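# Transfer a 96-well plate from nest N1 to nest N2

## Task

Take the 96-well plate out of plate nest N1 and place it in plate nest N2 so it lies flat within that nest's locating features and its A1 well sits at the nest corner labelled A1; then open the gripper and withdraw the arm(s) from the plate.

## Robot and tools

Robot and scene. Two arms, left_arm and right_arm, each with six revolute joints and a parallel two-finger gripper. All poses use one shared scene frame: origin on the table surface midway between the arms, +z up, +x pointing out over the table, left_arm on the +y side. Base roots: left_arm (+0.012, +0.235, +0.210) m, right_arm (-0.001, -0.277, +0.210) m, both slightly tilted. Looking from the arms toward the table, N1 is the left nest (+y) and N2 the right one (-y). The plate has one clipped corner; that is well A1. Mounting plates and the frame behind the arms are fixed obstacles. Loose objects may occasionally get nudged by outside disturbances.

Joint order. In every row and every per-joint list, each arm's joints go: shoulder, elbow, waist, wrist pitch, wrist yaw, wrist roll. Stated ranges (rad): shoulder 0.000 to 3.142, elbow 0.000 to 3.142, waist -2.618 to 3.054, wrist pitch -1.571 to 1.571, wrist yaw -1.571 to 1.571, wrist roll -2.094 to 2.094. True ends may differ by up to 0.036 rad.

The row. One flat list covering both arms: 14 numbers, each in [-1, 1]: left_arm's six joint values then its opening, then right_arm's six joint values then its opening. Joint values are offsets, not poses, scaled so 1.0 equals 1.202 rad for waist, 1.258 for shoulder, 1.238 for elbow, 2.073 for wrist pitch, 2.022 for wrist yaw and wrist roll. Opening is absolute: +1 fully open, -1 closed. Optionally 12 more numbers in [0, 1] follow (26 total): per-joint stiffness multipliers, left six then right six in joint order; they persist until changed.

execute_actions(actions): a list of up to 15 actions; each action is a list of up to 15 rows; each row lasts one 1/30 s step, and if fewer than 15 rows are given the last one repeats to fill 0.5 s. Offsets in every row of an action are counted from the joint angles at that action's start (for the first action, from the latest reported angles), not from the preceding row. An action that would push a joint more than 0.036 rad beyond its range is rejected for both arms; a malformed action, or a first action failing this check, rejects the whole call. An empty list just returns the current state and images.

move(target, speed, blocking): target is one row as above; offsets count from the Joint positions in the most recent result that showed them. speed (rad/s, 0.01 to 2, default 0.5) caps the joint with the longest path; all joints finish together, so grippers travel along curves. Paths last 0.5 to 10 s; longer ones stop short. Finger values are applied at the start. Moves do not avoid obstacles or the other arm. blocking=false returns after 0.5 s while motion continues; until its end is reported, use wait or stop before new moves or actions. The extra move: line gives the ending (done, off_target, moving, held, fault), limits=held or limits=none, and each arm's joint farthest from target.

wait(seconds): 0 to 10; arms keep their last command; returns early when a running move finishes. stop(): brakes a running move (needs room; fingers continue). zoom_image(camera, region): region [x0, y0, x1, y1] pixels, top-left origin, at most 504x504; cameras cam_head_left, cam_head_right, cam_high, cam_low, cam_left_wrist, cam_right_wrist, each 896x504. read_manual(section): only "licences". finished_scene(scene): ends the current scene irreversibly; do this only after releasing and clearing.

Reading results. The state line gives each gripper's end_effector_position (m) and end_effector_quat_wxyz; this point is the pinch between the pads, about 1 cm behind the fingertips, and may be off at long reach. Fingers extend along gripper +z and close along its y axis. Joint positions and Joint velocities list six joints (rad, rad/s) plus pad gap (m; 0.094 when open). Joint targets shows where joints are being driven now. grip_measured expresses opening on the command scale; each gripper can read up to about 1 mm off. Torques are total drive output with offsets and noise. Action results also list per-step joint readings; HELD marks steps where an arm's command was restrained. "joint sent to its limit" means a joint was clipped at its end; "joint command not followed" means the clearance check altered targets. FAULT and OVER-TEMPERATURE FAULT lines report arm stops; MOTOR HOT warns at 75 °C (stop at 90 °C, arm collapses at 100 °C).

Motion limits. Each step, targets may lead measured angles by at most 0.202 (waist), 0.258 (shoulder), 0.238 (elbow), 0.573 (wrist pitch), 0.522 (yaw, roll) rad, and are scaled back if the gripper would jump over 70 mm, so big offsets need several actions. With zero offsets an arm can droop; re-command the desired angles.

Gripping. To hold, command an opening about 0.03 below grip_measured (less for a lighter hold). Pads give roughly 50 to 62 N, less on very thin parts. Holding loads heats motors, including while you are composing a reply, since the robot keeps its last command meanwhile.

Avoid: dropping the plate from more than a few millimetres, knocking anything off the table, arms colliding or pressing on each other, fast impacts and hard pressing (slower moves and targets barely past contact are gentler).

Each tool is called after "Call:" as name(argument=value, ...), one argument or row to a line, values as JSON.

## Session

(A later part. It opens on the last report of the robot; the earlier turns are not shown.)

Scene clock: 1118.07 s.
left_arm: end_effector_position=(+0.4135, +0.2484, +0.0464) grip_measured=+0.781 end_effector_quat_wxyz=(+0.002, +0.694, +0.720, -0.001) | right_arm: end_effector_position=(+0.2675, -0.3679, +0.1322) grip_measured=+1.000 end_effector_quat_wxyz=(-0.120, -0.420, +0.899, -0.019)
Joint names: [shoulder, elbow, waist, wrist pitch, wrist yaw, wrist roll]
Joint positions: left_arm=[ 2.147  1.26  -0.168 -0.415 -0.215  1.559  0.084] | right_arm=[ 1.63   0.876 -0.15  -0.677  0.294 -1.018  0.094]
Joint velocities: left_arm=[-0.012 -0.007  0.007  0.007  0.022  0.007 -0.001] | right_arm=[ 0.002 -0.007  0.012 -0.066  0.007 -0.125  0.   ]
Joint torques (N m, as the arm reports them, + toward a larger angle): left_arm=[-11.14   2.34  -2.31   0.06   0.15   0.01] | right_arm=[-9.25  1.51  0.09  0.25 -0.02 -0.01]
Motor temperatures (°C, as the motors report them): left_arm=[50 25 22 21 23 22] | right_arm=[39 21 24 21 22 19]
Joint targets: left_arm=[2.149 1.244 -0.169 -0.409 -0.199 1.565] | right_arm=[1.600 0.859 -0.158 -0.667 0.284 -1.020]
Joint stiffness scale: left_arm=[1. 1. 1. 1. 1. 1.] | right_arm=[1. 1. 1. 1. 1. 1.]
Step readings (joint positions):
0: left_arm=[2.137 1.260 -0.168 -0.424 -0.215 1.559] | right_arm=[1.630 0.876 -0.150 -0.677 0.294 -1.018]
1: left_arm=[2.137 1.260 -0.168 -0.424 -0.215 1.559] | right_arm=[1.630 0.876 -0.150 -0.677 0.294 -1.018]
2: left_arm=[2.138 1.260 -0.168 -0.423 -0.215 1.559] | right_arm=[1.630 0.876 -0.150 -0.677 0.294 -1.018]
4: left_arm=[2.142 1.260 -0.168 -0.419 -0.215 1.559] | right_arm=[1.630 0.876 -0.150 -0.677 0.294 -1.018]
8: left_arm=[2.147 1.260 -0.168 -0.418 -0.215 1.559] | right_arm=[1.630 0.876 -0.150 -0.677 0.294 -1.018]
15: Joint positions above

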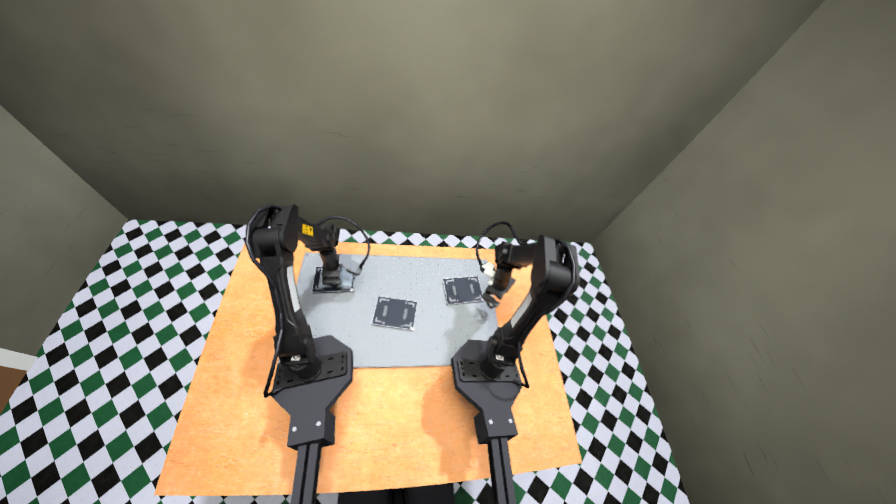

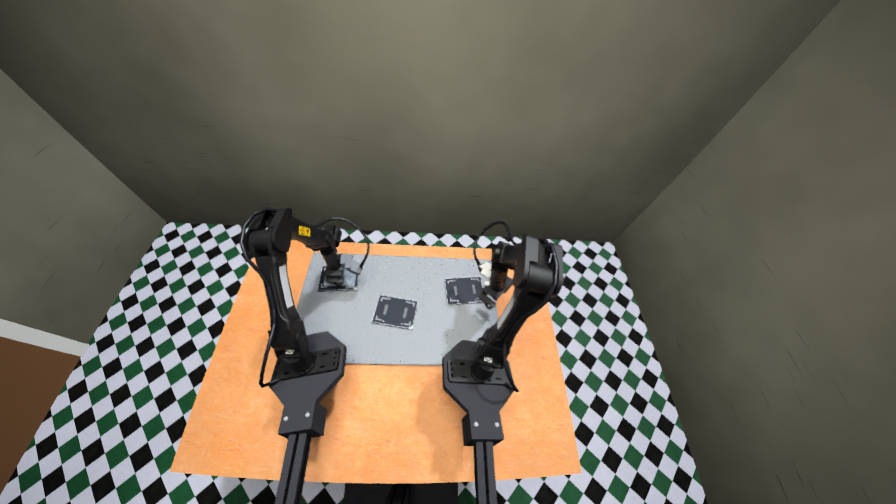

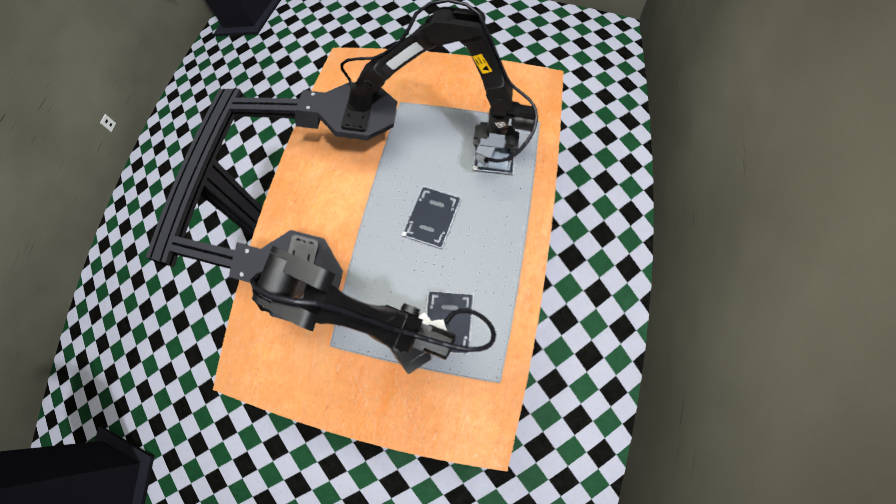

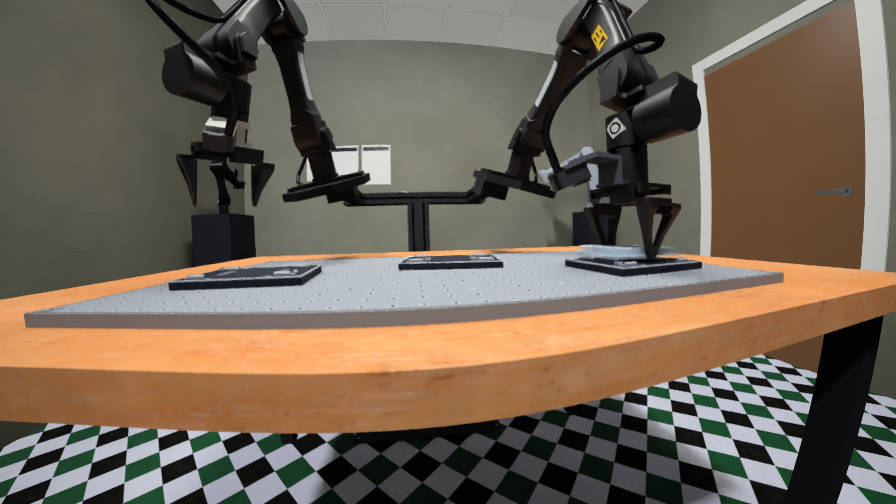

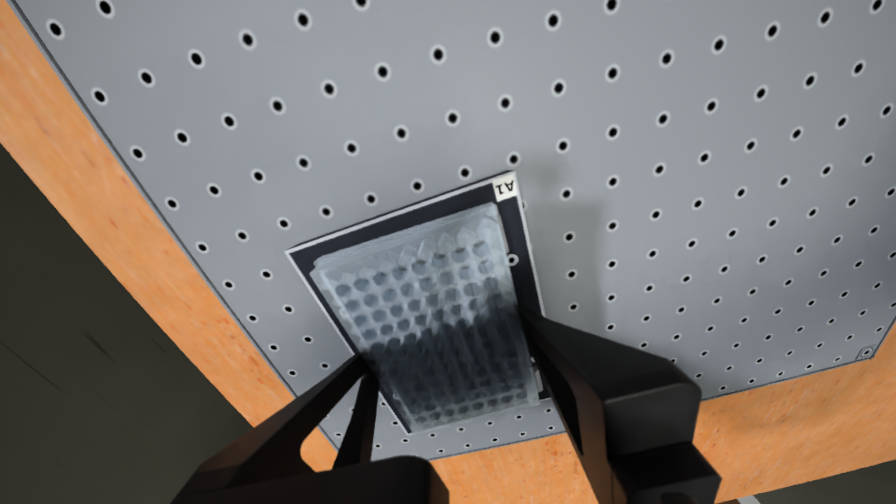

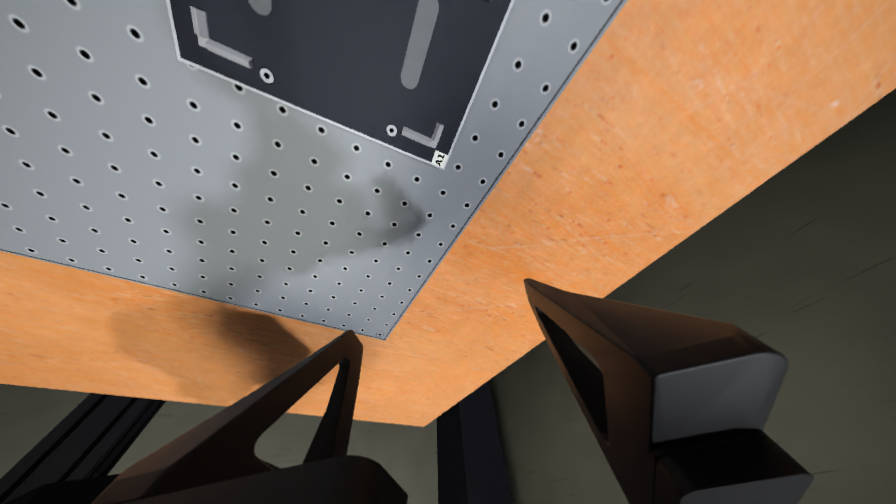

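Call:
execute_actions(
  actions=[
    [[0.002,-0.013,0.010,0.003,0.008,0.004,0.75,-0.024,-0.014,-0.006,0.005,-0.005,-0.001,1],[0.002,-0.013,0.016,0.003,0.008,0.005,0.75,-0.024,-0.014,-0.006,0.005,-0.005,-0.001,1],[0.002,-0.013,0.018,0.003,0.008,0.006,0.75,-0.024,-0.014,-0.006,0.005,-0.005,-0.001,1],[0.002,-0.013,0.018,0.003,0.008,0.007,0.75,-0.024,-0.014,-0.006,0.005,-0.005,-0.001,1],[0.002,-0.013,0.010,0.003,0.008,0.008,0.75,-0.024,-0.014,-0.006,0.005,-0.005,-0.001,1]],
  ],
)

Call:
zoom_image(
  camera="cam_left_wrist",
  region=[280, 160, 560, 330],
)

Scene clock: 1198.73 s.
left_arm: end_effector_position=(+0.4131, +0.2535, +0.0454) grip_measured=+0.781 end_effector_quat_wxyz=(+0.000, +0.693, +0.721, -0.000) | right_arm: end_effector_position=(+0.2675, -0.3679, +0.1322) grip_measured=+1.000 end_effector_quat_wxyz=(-0.120, -0.420, +0.899, -0.019)
Joint names: [shoulder, elbow, waist, wrist pitch, wrist yaw, wrist roll]
Joint positions: left_arm=[ 2.147  1.26  -0.156 -0.414 -0.215  1.568  0.084] | right_arm=[ 1.63   0.876 -0.15  -0.677  0.293 -1.018  0.094]
Joint velocities: left_arm=[-0.002  0.007  0.007 -0.066 -0.007 -0.037 -0.001] | right_arm=[-0.007  0.007 -0.012 -0.11   0.037  0.007  0.   ]
Joint torques (N m, as the arm reports them, + toward a larger angle): left_arm=[-11.13   2.32  -2.18   0.05   0.15   0.02] | right_arm=[-9.28  1.56  0.05  0.24 -0.01  0.  ]
Motor temperatures (°C, as the motors report them): left_arm=[50 25 22 21 23 22] | right_arm=[39 21 23 21 22 19]
Joint targets: left_arm=[2.149 1.244 -0.156 -0.409 -0.199 1.575] | right_arm=[1.600 0.859 -0.158 -0.667 0.284 -1.020]
Joint stiffness scale: left_arm=[1. 1. 1. 1. 1. 1.] | right_arm=[1. 1. 1. 1. 1. 1.]
Step readings (joint positions):
0: left_arm=[2.147 1.260 -0.168 -0.415 -0.215 1.559] | right_arm=[1.630 0.876 -0.150 -0.677 0.294 -1.018]
1: left_arm=[2.147 1.260 -0.167 -0.415 -0.215 1.559] | right_arm=[1.630 0.876 -0.150 -0.677 0.294 -1.018]
2: left_arm=[2.147 1.260 -0.166 -0.415 -0.215 1.560] | right_arm=[1.630 0.876 -0.150 -0.677 0.294 -1.018]
4: left_arm=[2.147 1.260 -0.160 -0.415 -0.215 1.562] | right_arm=[1.630 0.876 -0.150 -0.677 0.293 -1.018]
8: left_arm=[2.147 1.260 -0.156 -0.415 -0.215 1.566] | right_arm=[1.630 0.876 -0.150 -0.677 0.293 -1.018]
15: Joint positions above

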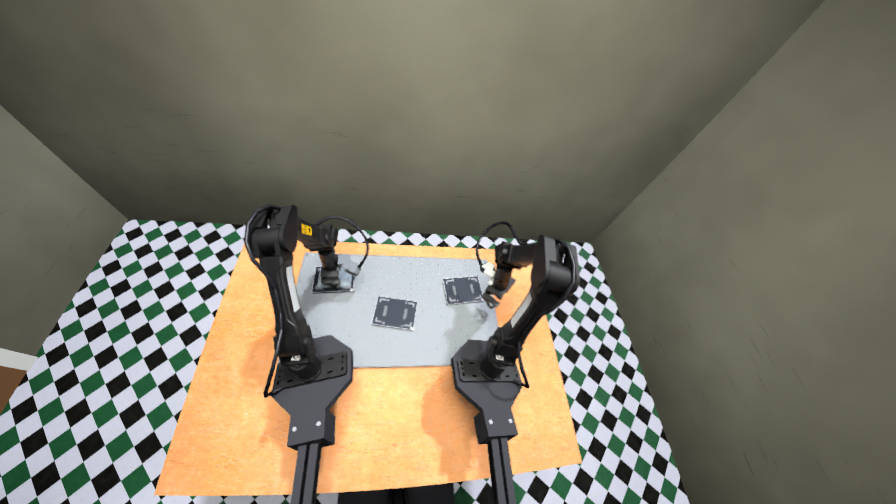

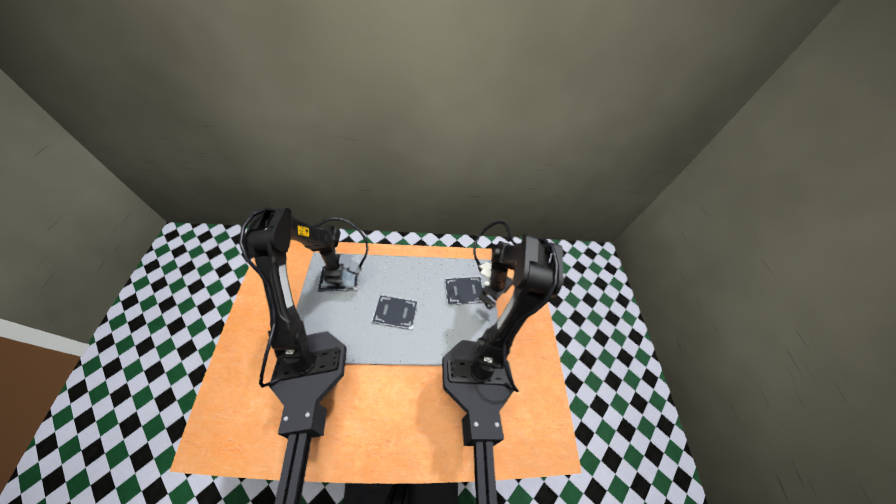

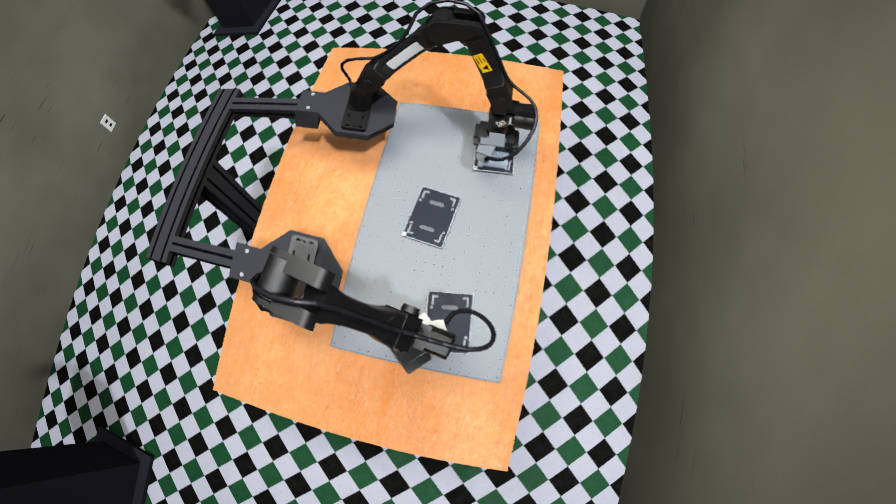

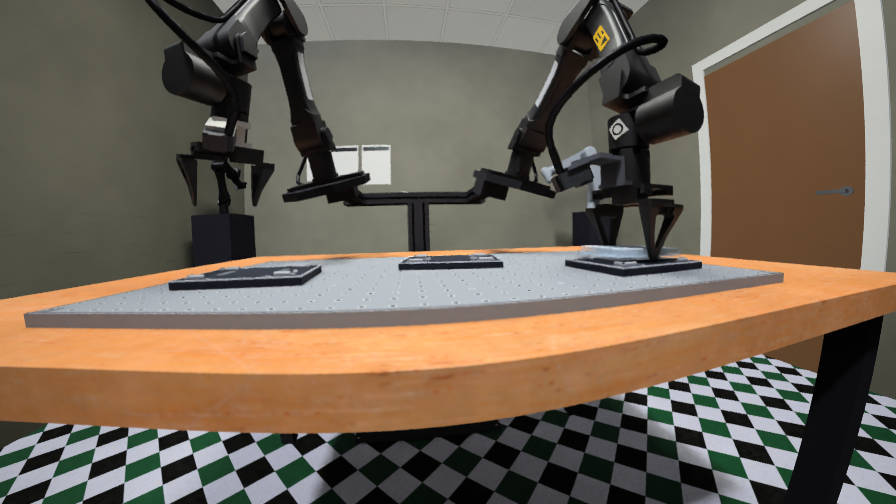

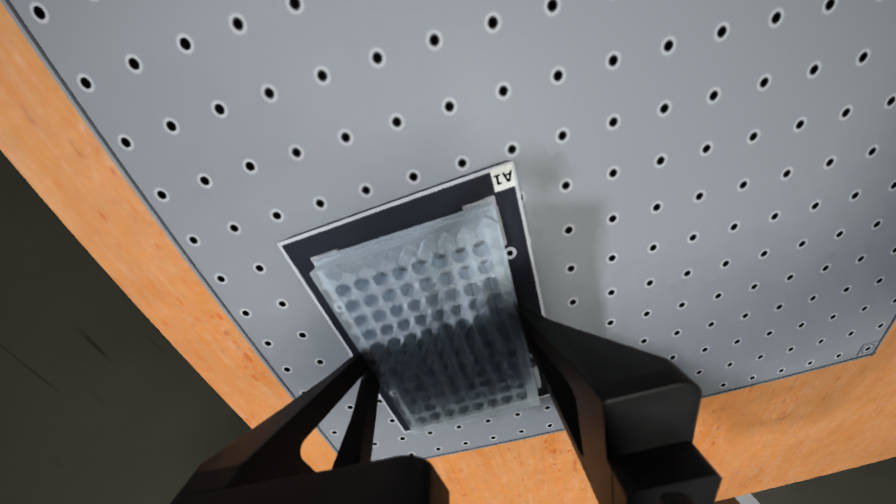

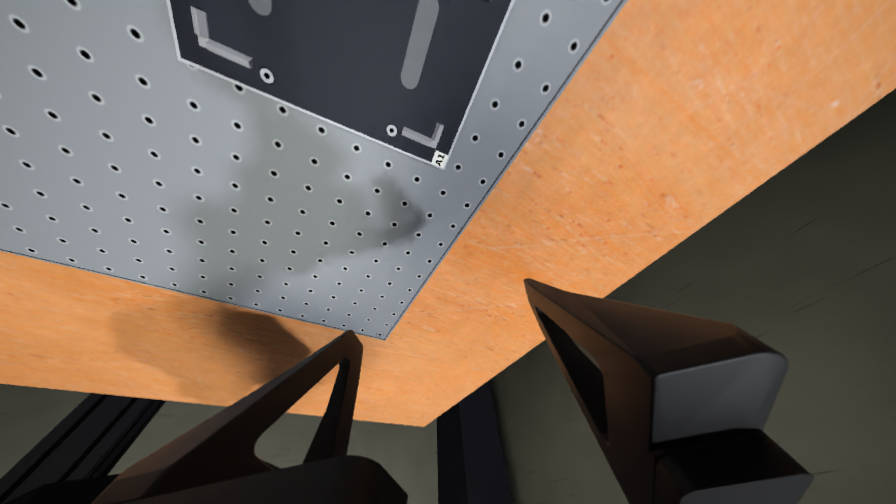

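Region (280, 160, 560, 330) of cam_left_wrist's 896x504 image, scaled by 1.800, with more detail than that image has; it fills the top 306 rows of this view, and the rest is white.

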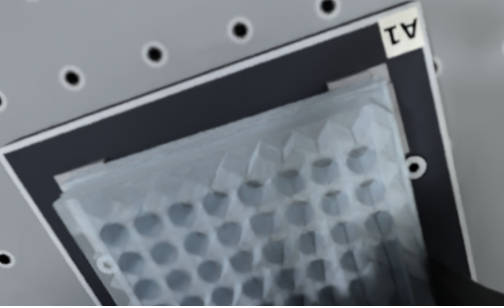

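Call:
zoom_image(
  camera="cam_left_wrist",
  region=[440, 160, 540, 270],
)

Call:
zoom_image(
  camera="cam_left_wrist",
  region=[280, 220, 380, 330],
)

Region (440, 160, 540, 270) of cam_left_wrist's 896x504 image, scaled by 4.582, with more detail than that image has; it fills the left 458 columns of this view, and the rest is white.

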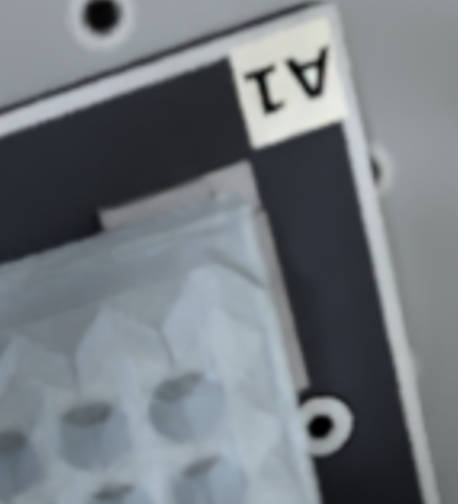

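Region (280, 220, 380, 330) of cam_left_wrist's 896x504 image, scaled by 4.582, with more detail than that image has; it fills the left 458 columns of this view, and the rest is white.

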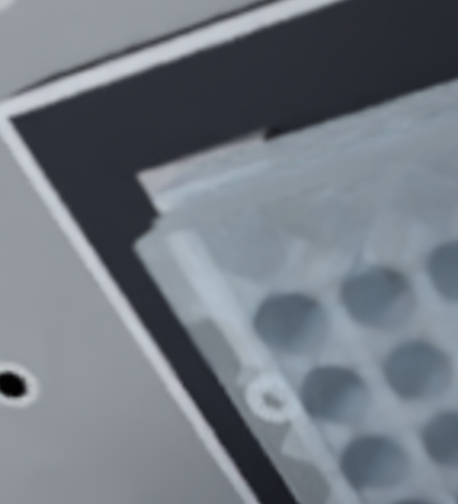

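Call:
execute_actions(
  actions=[
    [[0.002,-0.013,0.010,-0.002,0.008,0.002,0.75,-0.024,-0.014,-0.006,0.005,-0.005,-0.001,1],[0.002,-0.013,0.016,-0.005,0.008,0.002,0.75,-0.024,-0.014,-0.006,0.005,-0.005,-0.001,1],[0.002,-0.013,0.018,-0.007,0.008,0.002,0.75,-0.024,-0.014,-0.006,0.005,-0.005,-0.001,1],[0.002,-0.013,0.012,-0.009,0.008,0.002,0.75,-0.024,-0.014,-0.006,0.005,-0.005,-0.001,1],[0.002,-0.013,0.0075,-0.0095,0.008,0.002,0.75,-0.024,-0.014,-0.006,0.005,-0.005,-0.001,1]],
  ],
)

Call:
zoom_image(
  camera="cam_left_wrist",
  region=[440, 160, 540, 270],
)

Call:
zoom_image(
  camera="cam_left_wrist",
  region=[280, 220, 380, 330],
)

Scene clock: 1283.33 s.
left_arm: end_effector_position=(+0.4125, +0.2574, +0.0447) grip_measured=+0.781 end_effector_quat_wxyz=(-0.001, +0.690, +0.723, -0.000) | right_arm: end_effector_position=(+0.2675, -0.3679, +0.1322) grip_measured=+1.000 end_effector_quat_wxyz=(-0.120, -0.420, +0.899, -0.019)
Joint names: [shoulder, elbow, waist, wrist pitch, wrist yaw, wrist roll]
Joint positions: left_arm=[ 2.147  1.26  -0.147 -0.415 -0.215  1.569  0.084] | right_arm=[ 1.63   0.876 -0.15  -0.677  0.293 -1.018  0.094]
Joint velocities: left_arm=[-0.002  0.007  0.002 -0.022 -0.007  0.007 -0.001] | right_arm=[ 0.007  0.022 -0.002  0.037 -0.007  0.007  0.   ]
Joint torques (N m, as the arm reports them, + toward a larger angle): left_arm=[-11.12   2.31  -2.2   -0.18   0.14  -0.01] | right_arm=[-9.27  1.52  0.09  0.25 -0.02  0.02]
Motor temperatures (°C, as the motors report them): left_arm=[50 24 22 21 23 22] | right_arm=[39 21 23 21 22 19]
Joint targets: left_arm=[2.149 1.244 -0.147 -0.434 -0.199 1.572] | right_arm=[1.600 0.859 -0.158 -0.667 0.284 -1.020]
Joint stiffness scale: left_arm=[1. 1. 1. 1. 1. 1.] | right_arm=[1. 1. 1. 1. 1. 1.]
Step readings (joint positions):
0: left_arm=[2.147 1.260 -0.156 -0.414 -0.215 1.569] | right_arm=[1.630 0.876 -0.150 -0.677 0.293 -1.018]
1: left_arm=[2.147 1.260 -0.155 -0.414 -0.215 1.569] | right_arm=[1.630 0.876 -0.150 -0.677 0.293 -1.018]
2: left_arm=[2.147 1.260 -0.154 -0.414 -0.215 1.569] | right_arm=[1.630 0.876 -0.150 -0.677 0.293 -1.018]
4: left_arm=[2.147 1.260 -0.149 -0.414 -0.215 1.569] | right_arm=[1.630 0.876 -0.150 -0.677 0.293 -1.018]
8: left_arm=[2.147 1.260 -0.147 -0.415 -0.215 1.569] | right_arm=[1.630 0.876 -0.150 -0.677 0.293 -1.018]
15: Joint positions above

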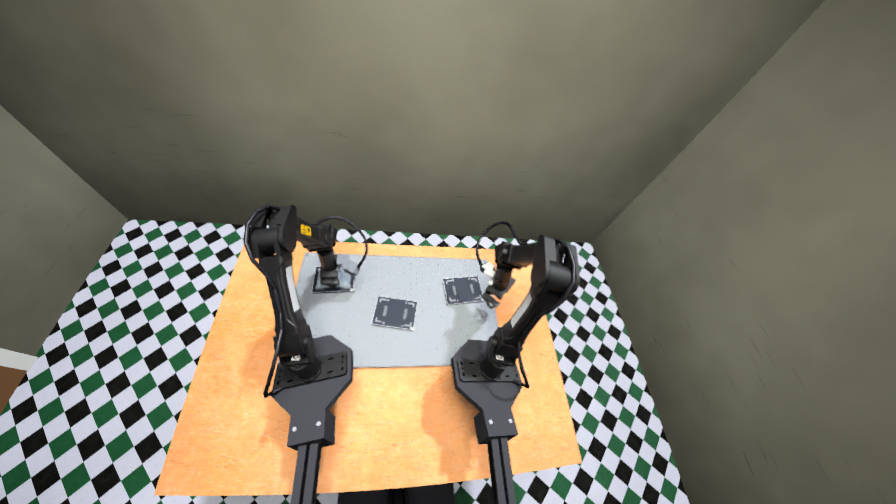

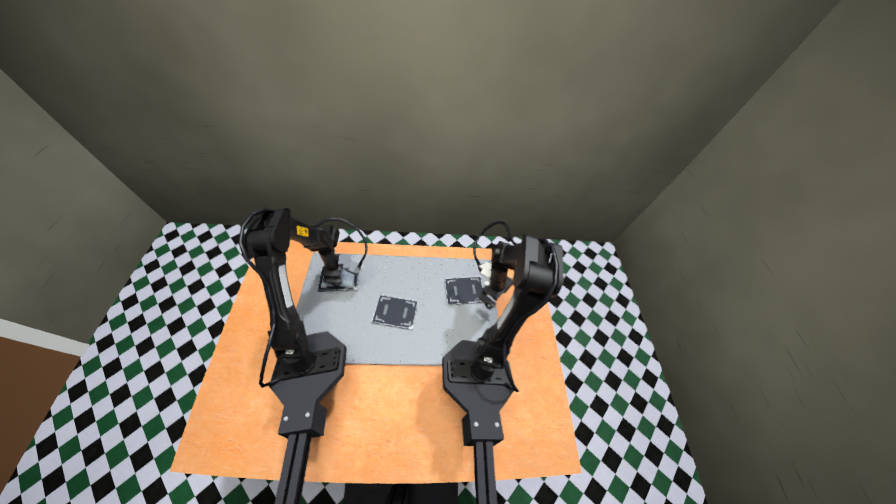

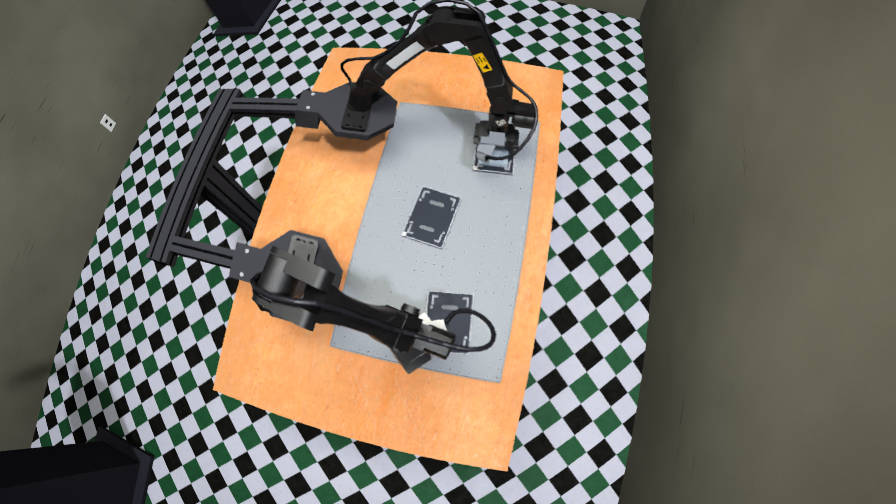

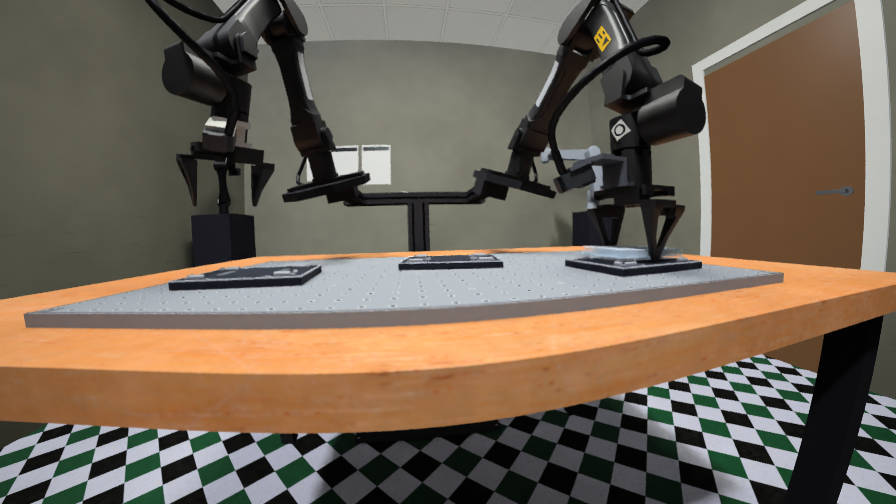

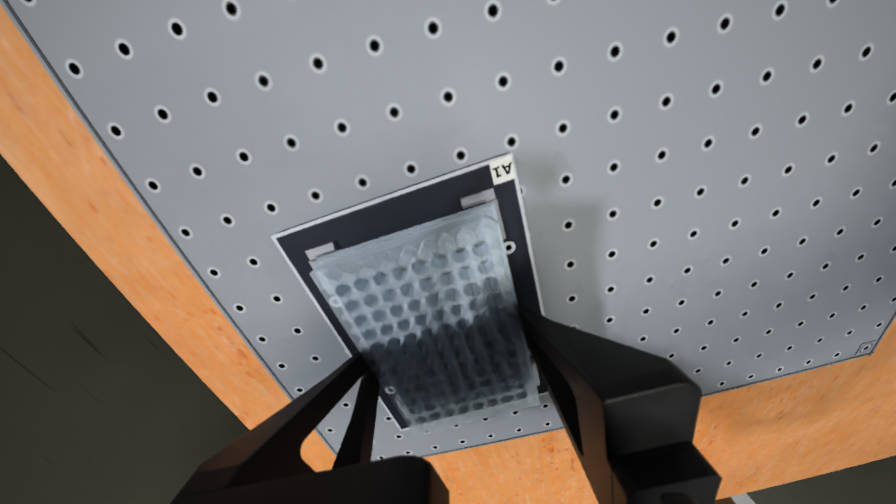

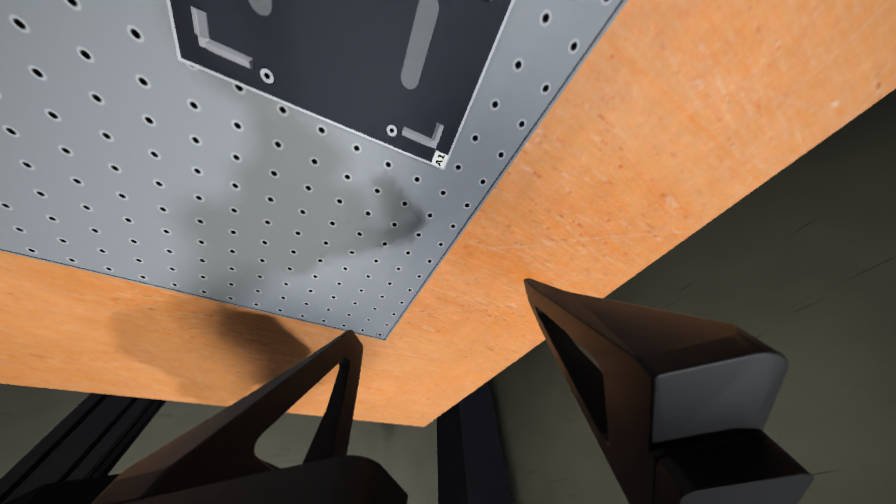

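Region (440, 160, 540, 270) of cam_left_wrist's 896x504 image, scaled by 4.582, with more detail than that image has; it fills the left 458 columns of this view, and the rest is white.

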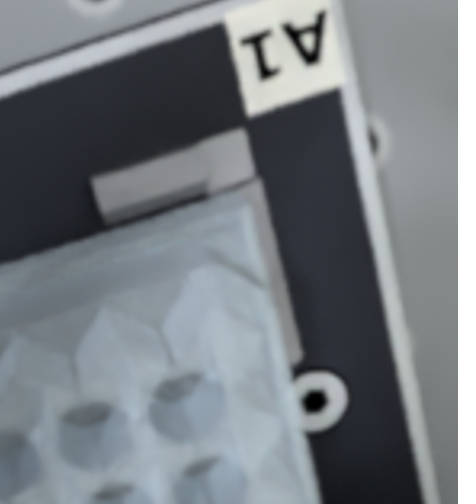

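Region (280, 220, 380, 330) of cam_left_wrist's 896x504 image, scaled by 4.582, with more detail than that image has; it fills the left 458 columns of this view, and the rest is white.

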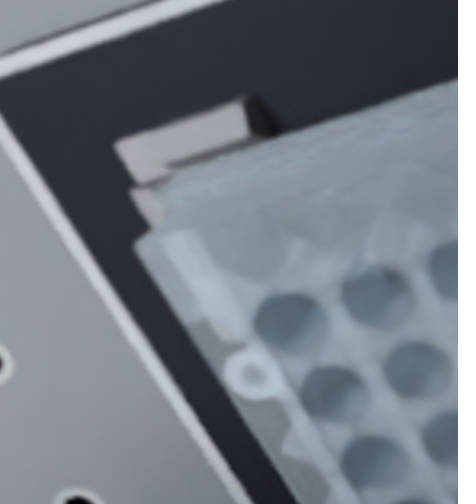

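Call:
zoom_image(
  camera="cam_left_wrist",
  region=[450, 180, 510, 230],
)

Call:
zoom_image(
  camera="cam_left_wrist",
  region=[295, 230, 355, 280],
)

Region (450, 180, 510, 230) of cam_left_wrist's 896x504 image, scaled by 8.400, with more detail than that image has.

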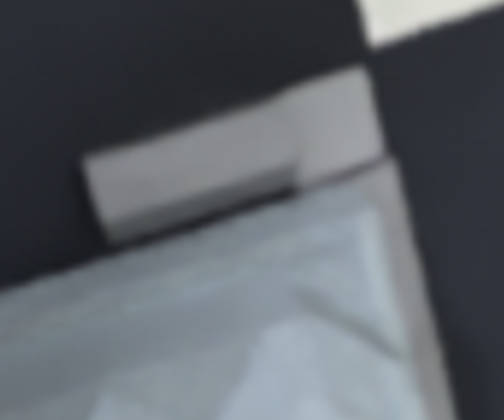

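Region (295, 230, 355, 280) of cam_left_wrist's 896x504 image, scaled by 8.400, with more detail than that image has.

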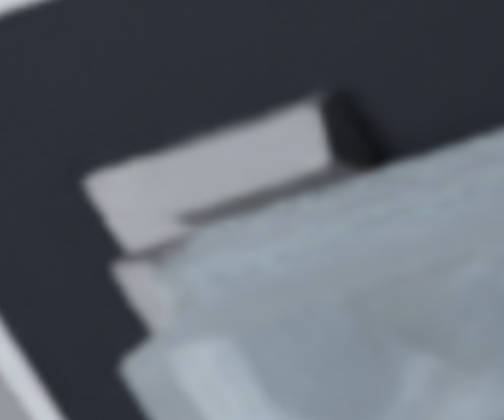

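Call:
execute_actions(
  actions=[
    [[0.002,-0.013,0.012,-0.012,0.008,-0.002,0.75,-0.024,-0.014,-0.006,0.005,-0.005,-0.001,1],[0.002,-0.013,0.017,-0.015,0.008,-0.004,0.75,-0.024,-0.014,-0.006,0.005,-0.005,-0.001,1],[0.002,-0.013,0.017,-0.017,0.008,-0.006,0.75,-0.024,-0.014,-0.006,0.005,-0.005,-0.001,1],[0.002,-0.013,0.0035,-0.017,0.008,-0.006,0.75,-0.024,-0.014,-0.006,0.005,-0.005,-0.001,1],[0.002,-0.013,0.0035,-0.0095,0.008,-0.006,0.75,-0.024,-0.014,-0.006,0.005,-0.005,-0.001,1]],
  ],
)

Call:
zoom_image(
  camera="cam_left_wrist",
  region=[440, 170, 520, 240],
)

Call:
zoom_image(
  camera="cam_left_wrist",
  region=[285, 220, 365, 290],
)

Scene clock: 1372.33 s.
left_arm: end_effector_position=(+0.4111, +0.2598, +0.0441) grip_measured=+0.781 end_effector_quat_wxyz=(-0.003, +0.687, +0.727, -0.002) | right_arm: end_effector_position=(+0.2675, -0.3678, +0.1322) grip_measured=+1.000 end_effector_quat_wxyz=(-0.120, -0.420, +0.899, -0.019)
Joint names: [shoulder, elbow, waist, wrist pitch, wrist yaw, wrist roll]
Joint positions: left_arm=[ 2.147  1.26  -0.14  -0.419 -0.214  1.564  0.084] | right_arm=[ 1.63   0.876 -0.15  -0.677  0.293 -1.018  0.094]
Joint velocities: left_arm=[-0.017 -0.017  0.007  0.051  0.037  0.007 -0.001] | right_arm=[-0.012 -0.012 -0.002 -0.007 -0.022  0.007  0.   ]
Joint torques (N m, as the arm reports them, + toward a larger angle): left_arm=[-11.12   2.29  -2.25  -0.15   0.14  -0.1 ] | right_arm=[-9.22  1.55  0.08  0.24 -0.02  0.01]
Motor temperatures (°C, as the motors report them): left_arm=[49 24 21 20 23 22] | right_arm=[39 21 23 21 22 19]
Joint targets: left_arm=[2.149 1.244 -0.143 -0.434 -0.199 1.557] | right_arm=[1.600 0.859 -0.158 -0.667 0.283 -1.020]
Joint stiffness scale: left_arm=[1. 1. 1. 1. 1. 1.] | right_arm=[1. 1. 1. 1. 1. 1.]
Step readings (joint positions):
0: left_arm=[2.147 1.260 -0.147 -0.415 -0.215 1.569] | right_arm=[1.630 0.876 -0.150 -0.677 0.293 -1.018]
1: left_arm=[2.147 1.260 -0.146 -0.415 -0.215 1.569] | right_arm=[1.630 0.876 -0.150 -0.677 0.293 -1.018]
2: left_arm=[2.147 1.260 -0.145 -0.416 -0.215 1.569] | right_arm=[1.630 0.876 -0.150 -0.677 0.293 -1.018]
4: left_arm=[2.147 1.260 -0.141 -0.418 -0.215 1.567] | right_arm=[1.630 0.876 -0.150 -0.677 0.293 -1.018]
8: left_arm=[2.147 1.260 -0.140 -0.419 -0.214 1.565] | right_arm=[1.630 0.876 -0.150 -0.677 0.293 -1.018]
15: Joint positions above

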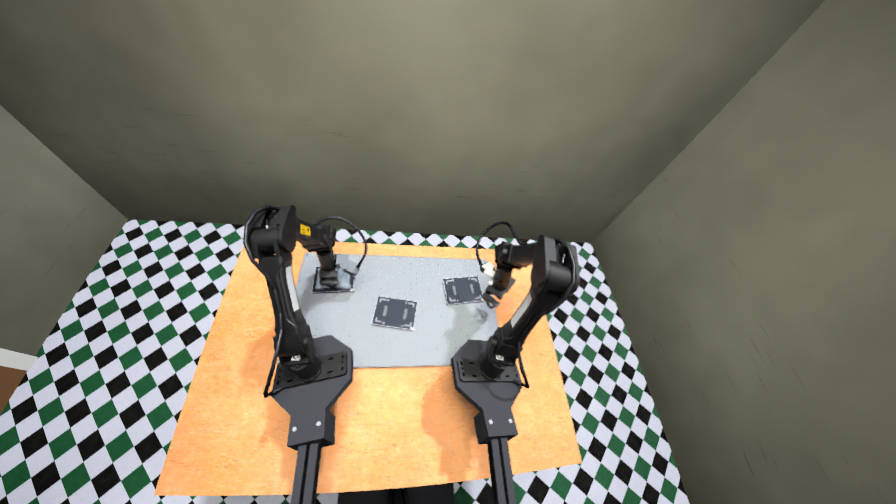

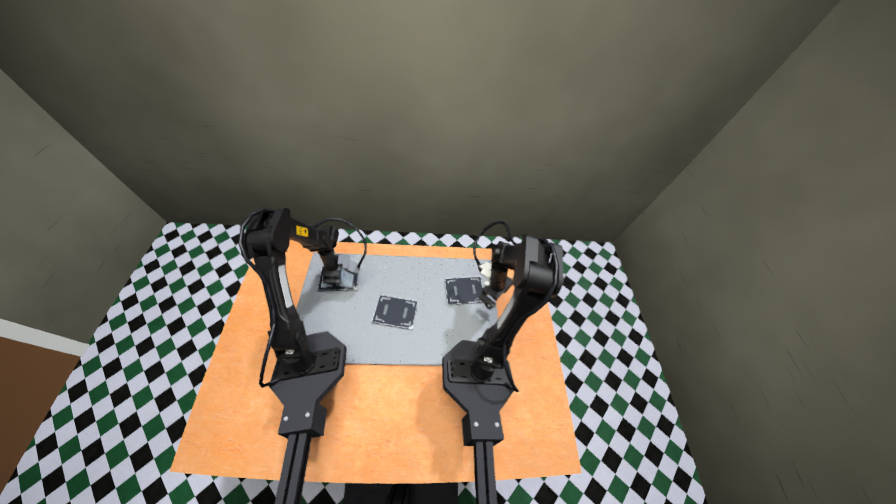

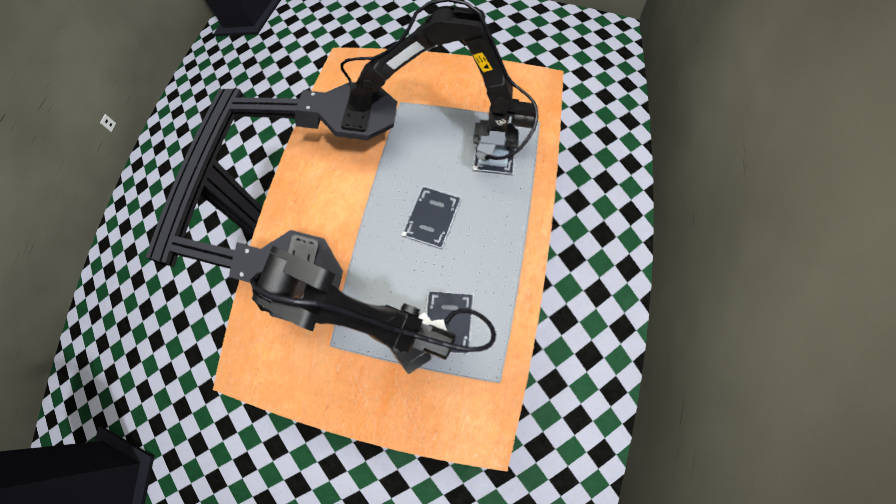

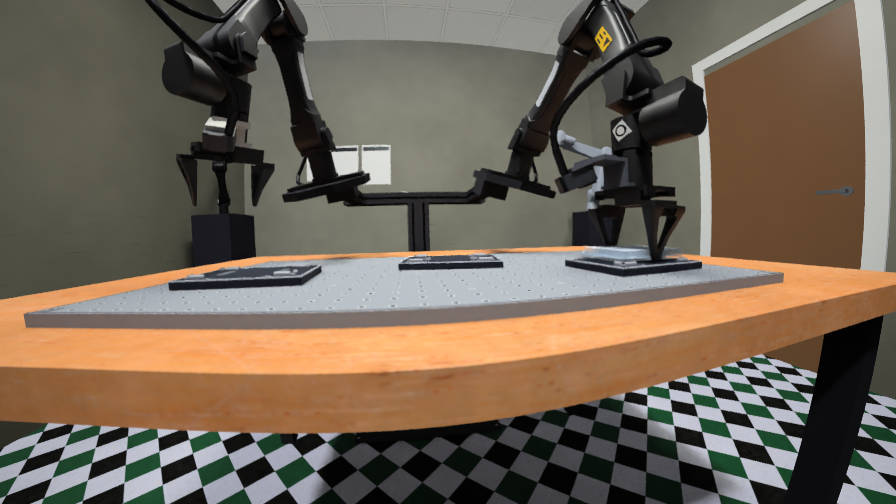

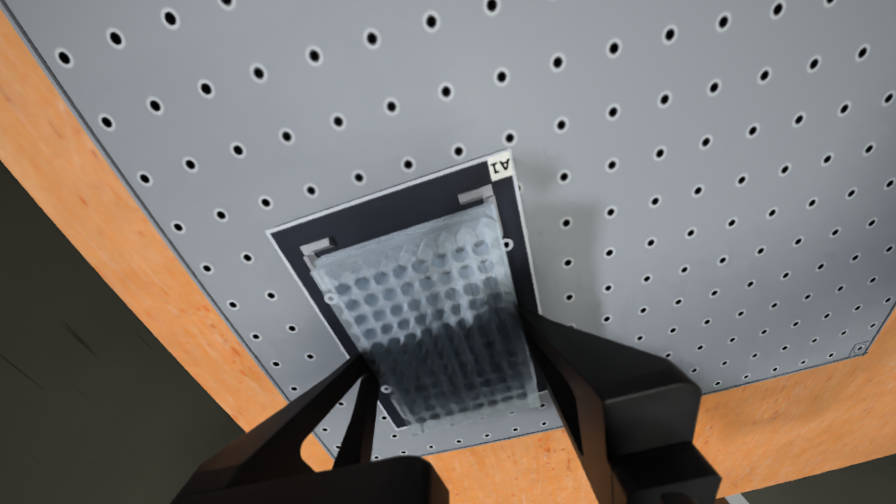

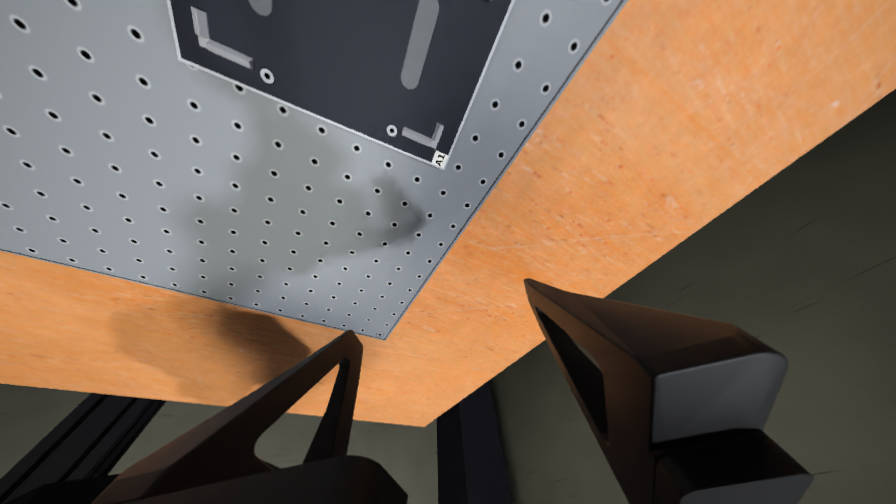

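Region (440, 170, 520, 240) of cam_left_wrist's 896x504 image, scaled by 6.300, with more detail than that image has; it fills the top 441 rows of this view, and the rest is white.

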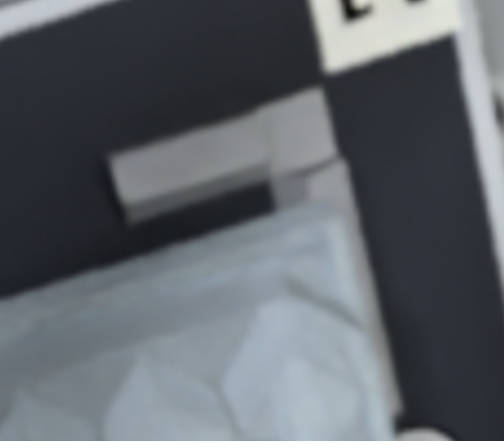

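Region (285, 220, 365, 290) of cam_left_wrist's 896x504 image, scaled by 6.300, with more detail than that image has; it fills the top 441 rows of this view, and the rest is white.

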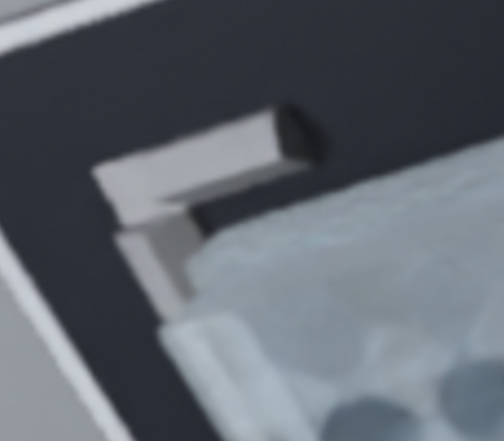

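Call:
zoom_image(
  camera="cam_low",
  region=[570, 235, 710, 285],
)

Call:
zoom_image(
  camera="cam_left_wrist",
  region=[290, 180, 540, 420],
)

Region (570, 235, 710, 285) of cam_low's 896x504 image, scaled by 3.600, with more detail than that image has; it fills the top 180 rows of this view, and the rest is white.

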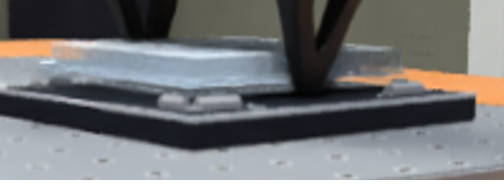

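Region (290, 180, 540, 420) of cam_left_wrist's 896x504 image, scaled by 2.016, with more detail than that image has; it fills the top 484 rows of this view, and the rest is white.

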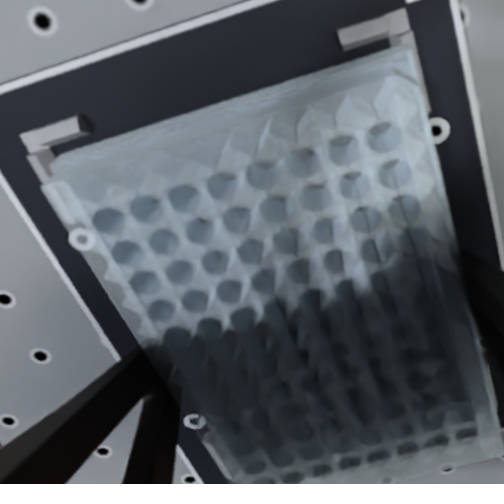

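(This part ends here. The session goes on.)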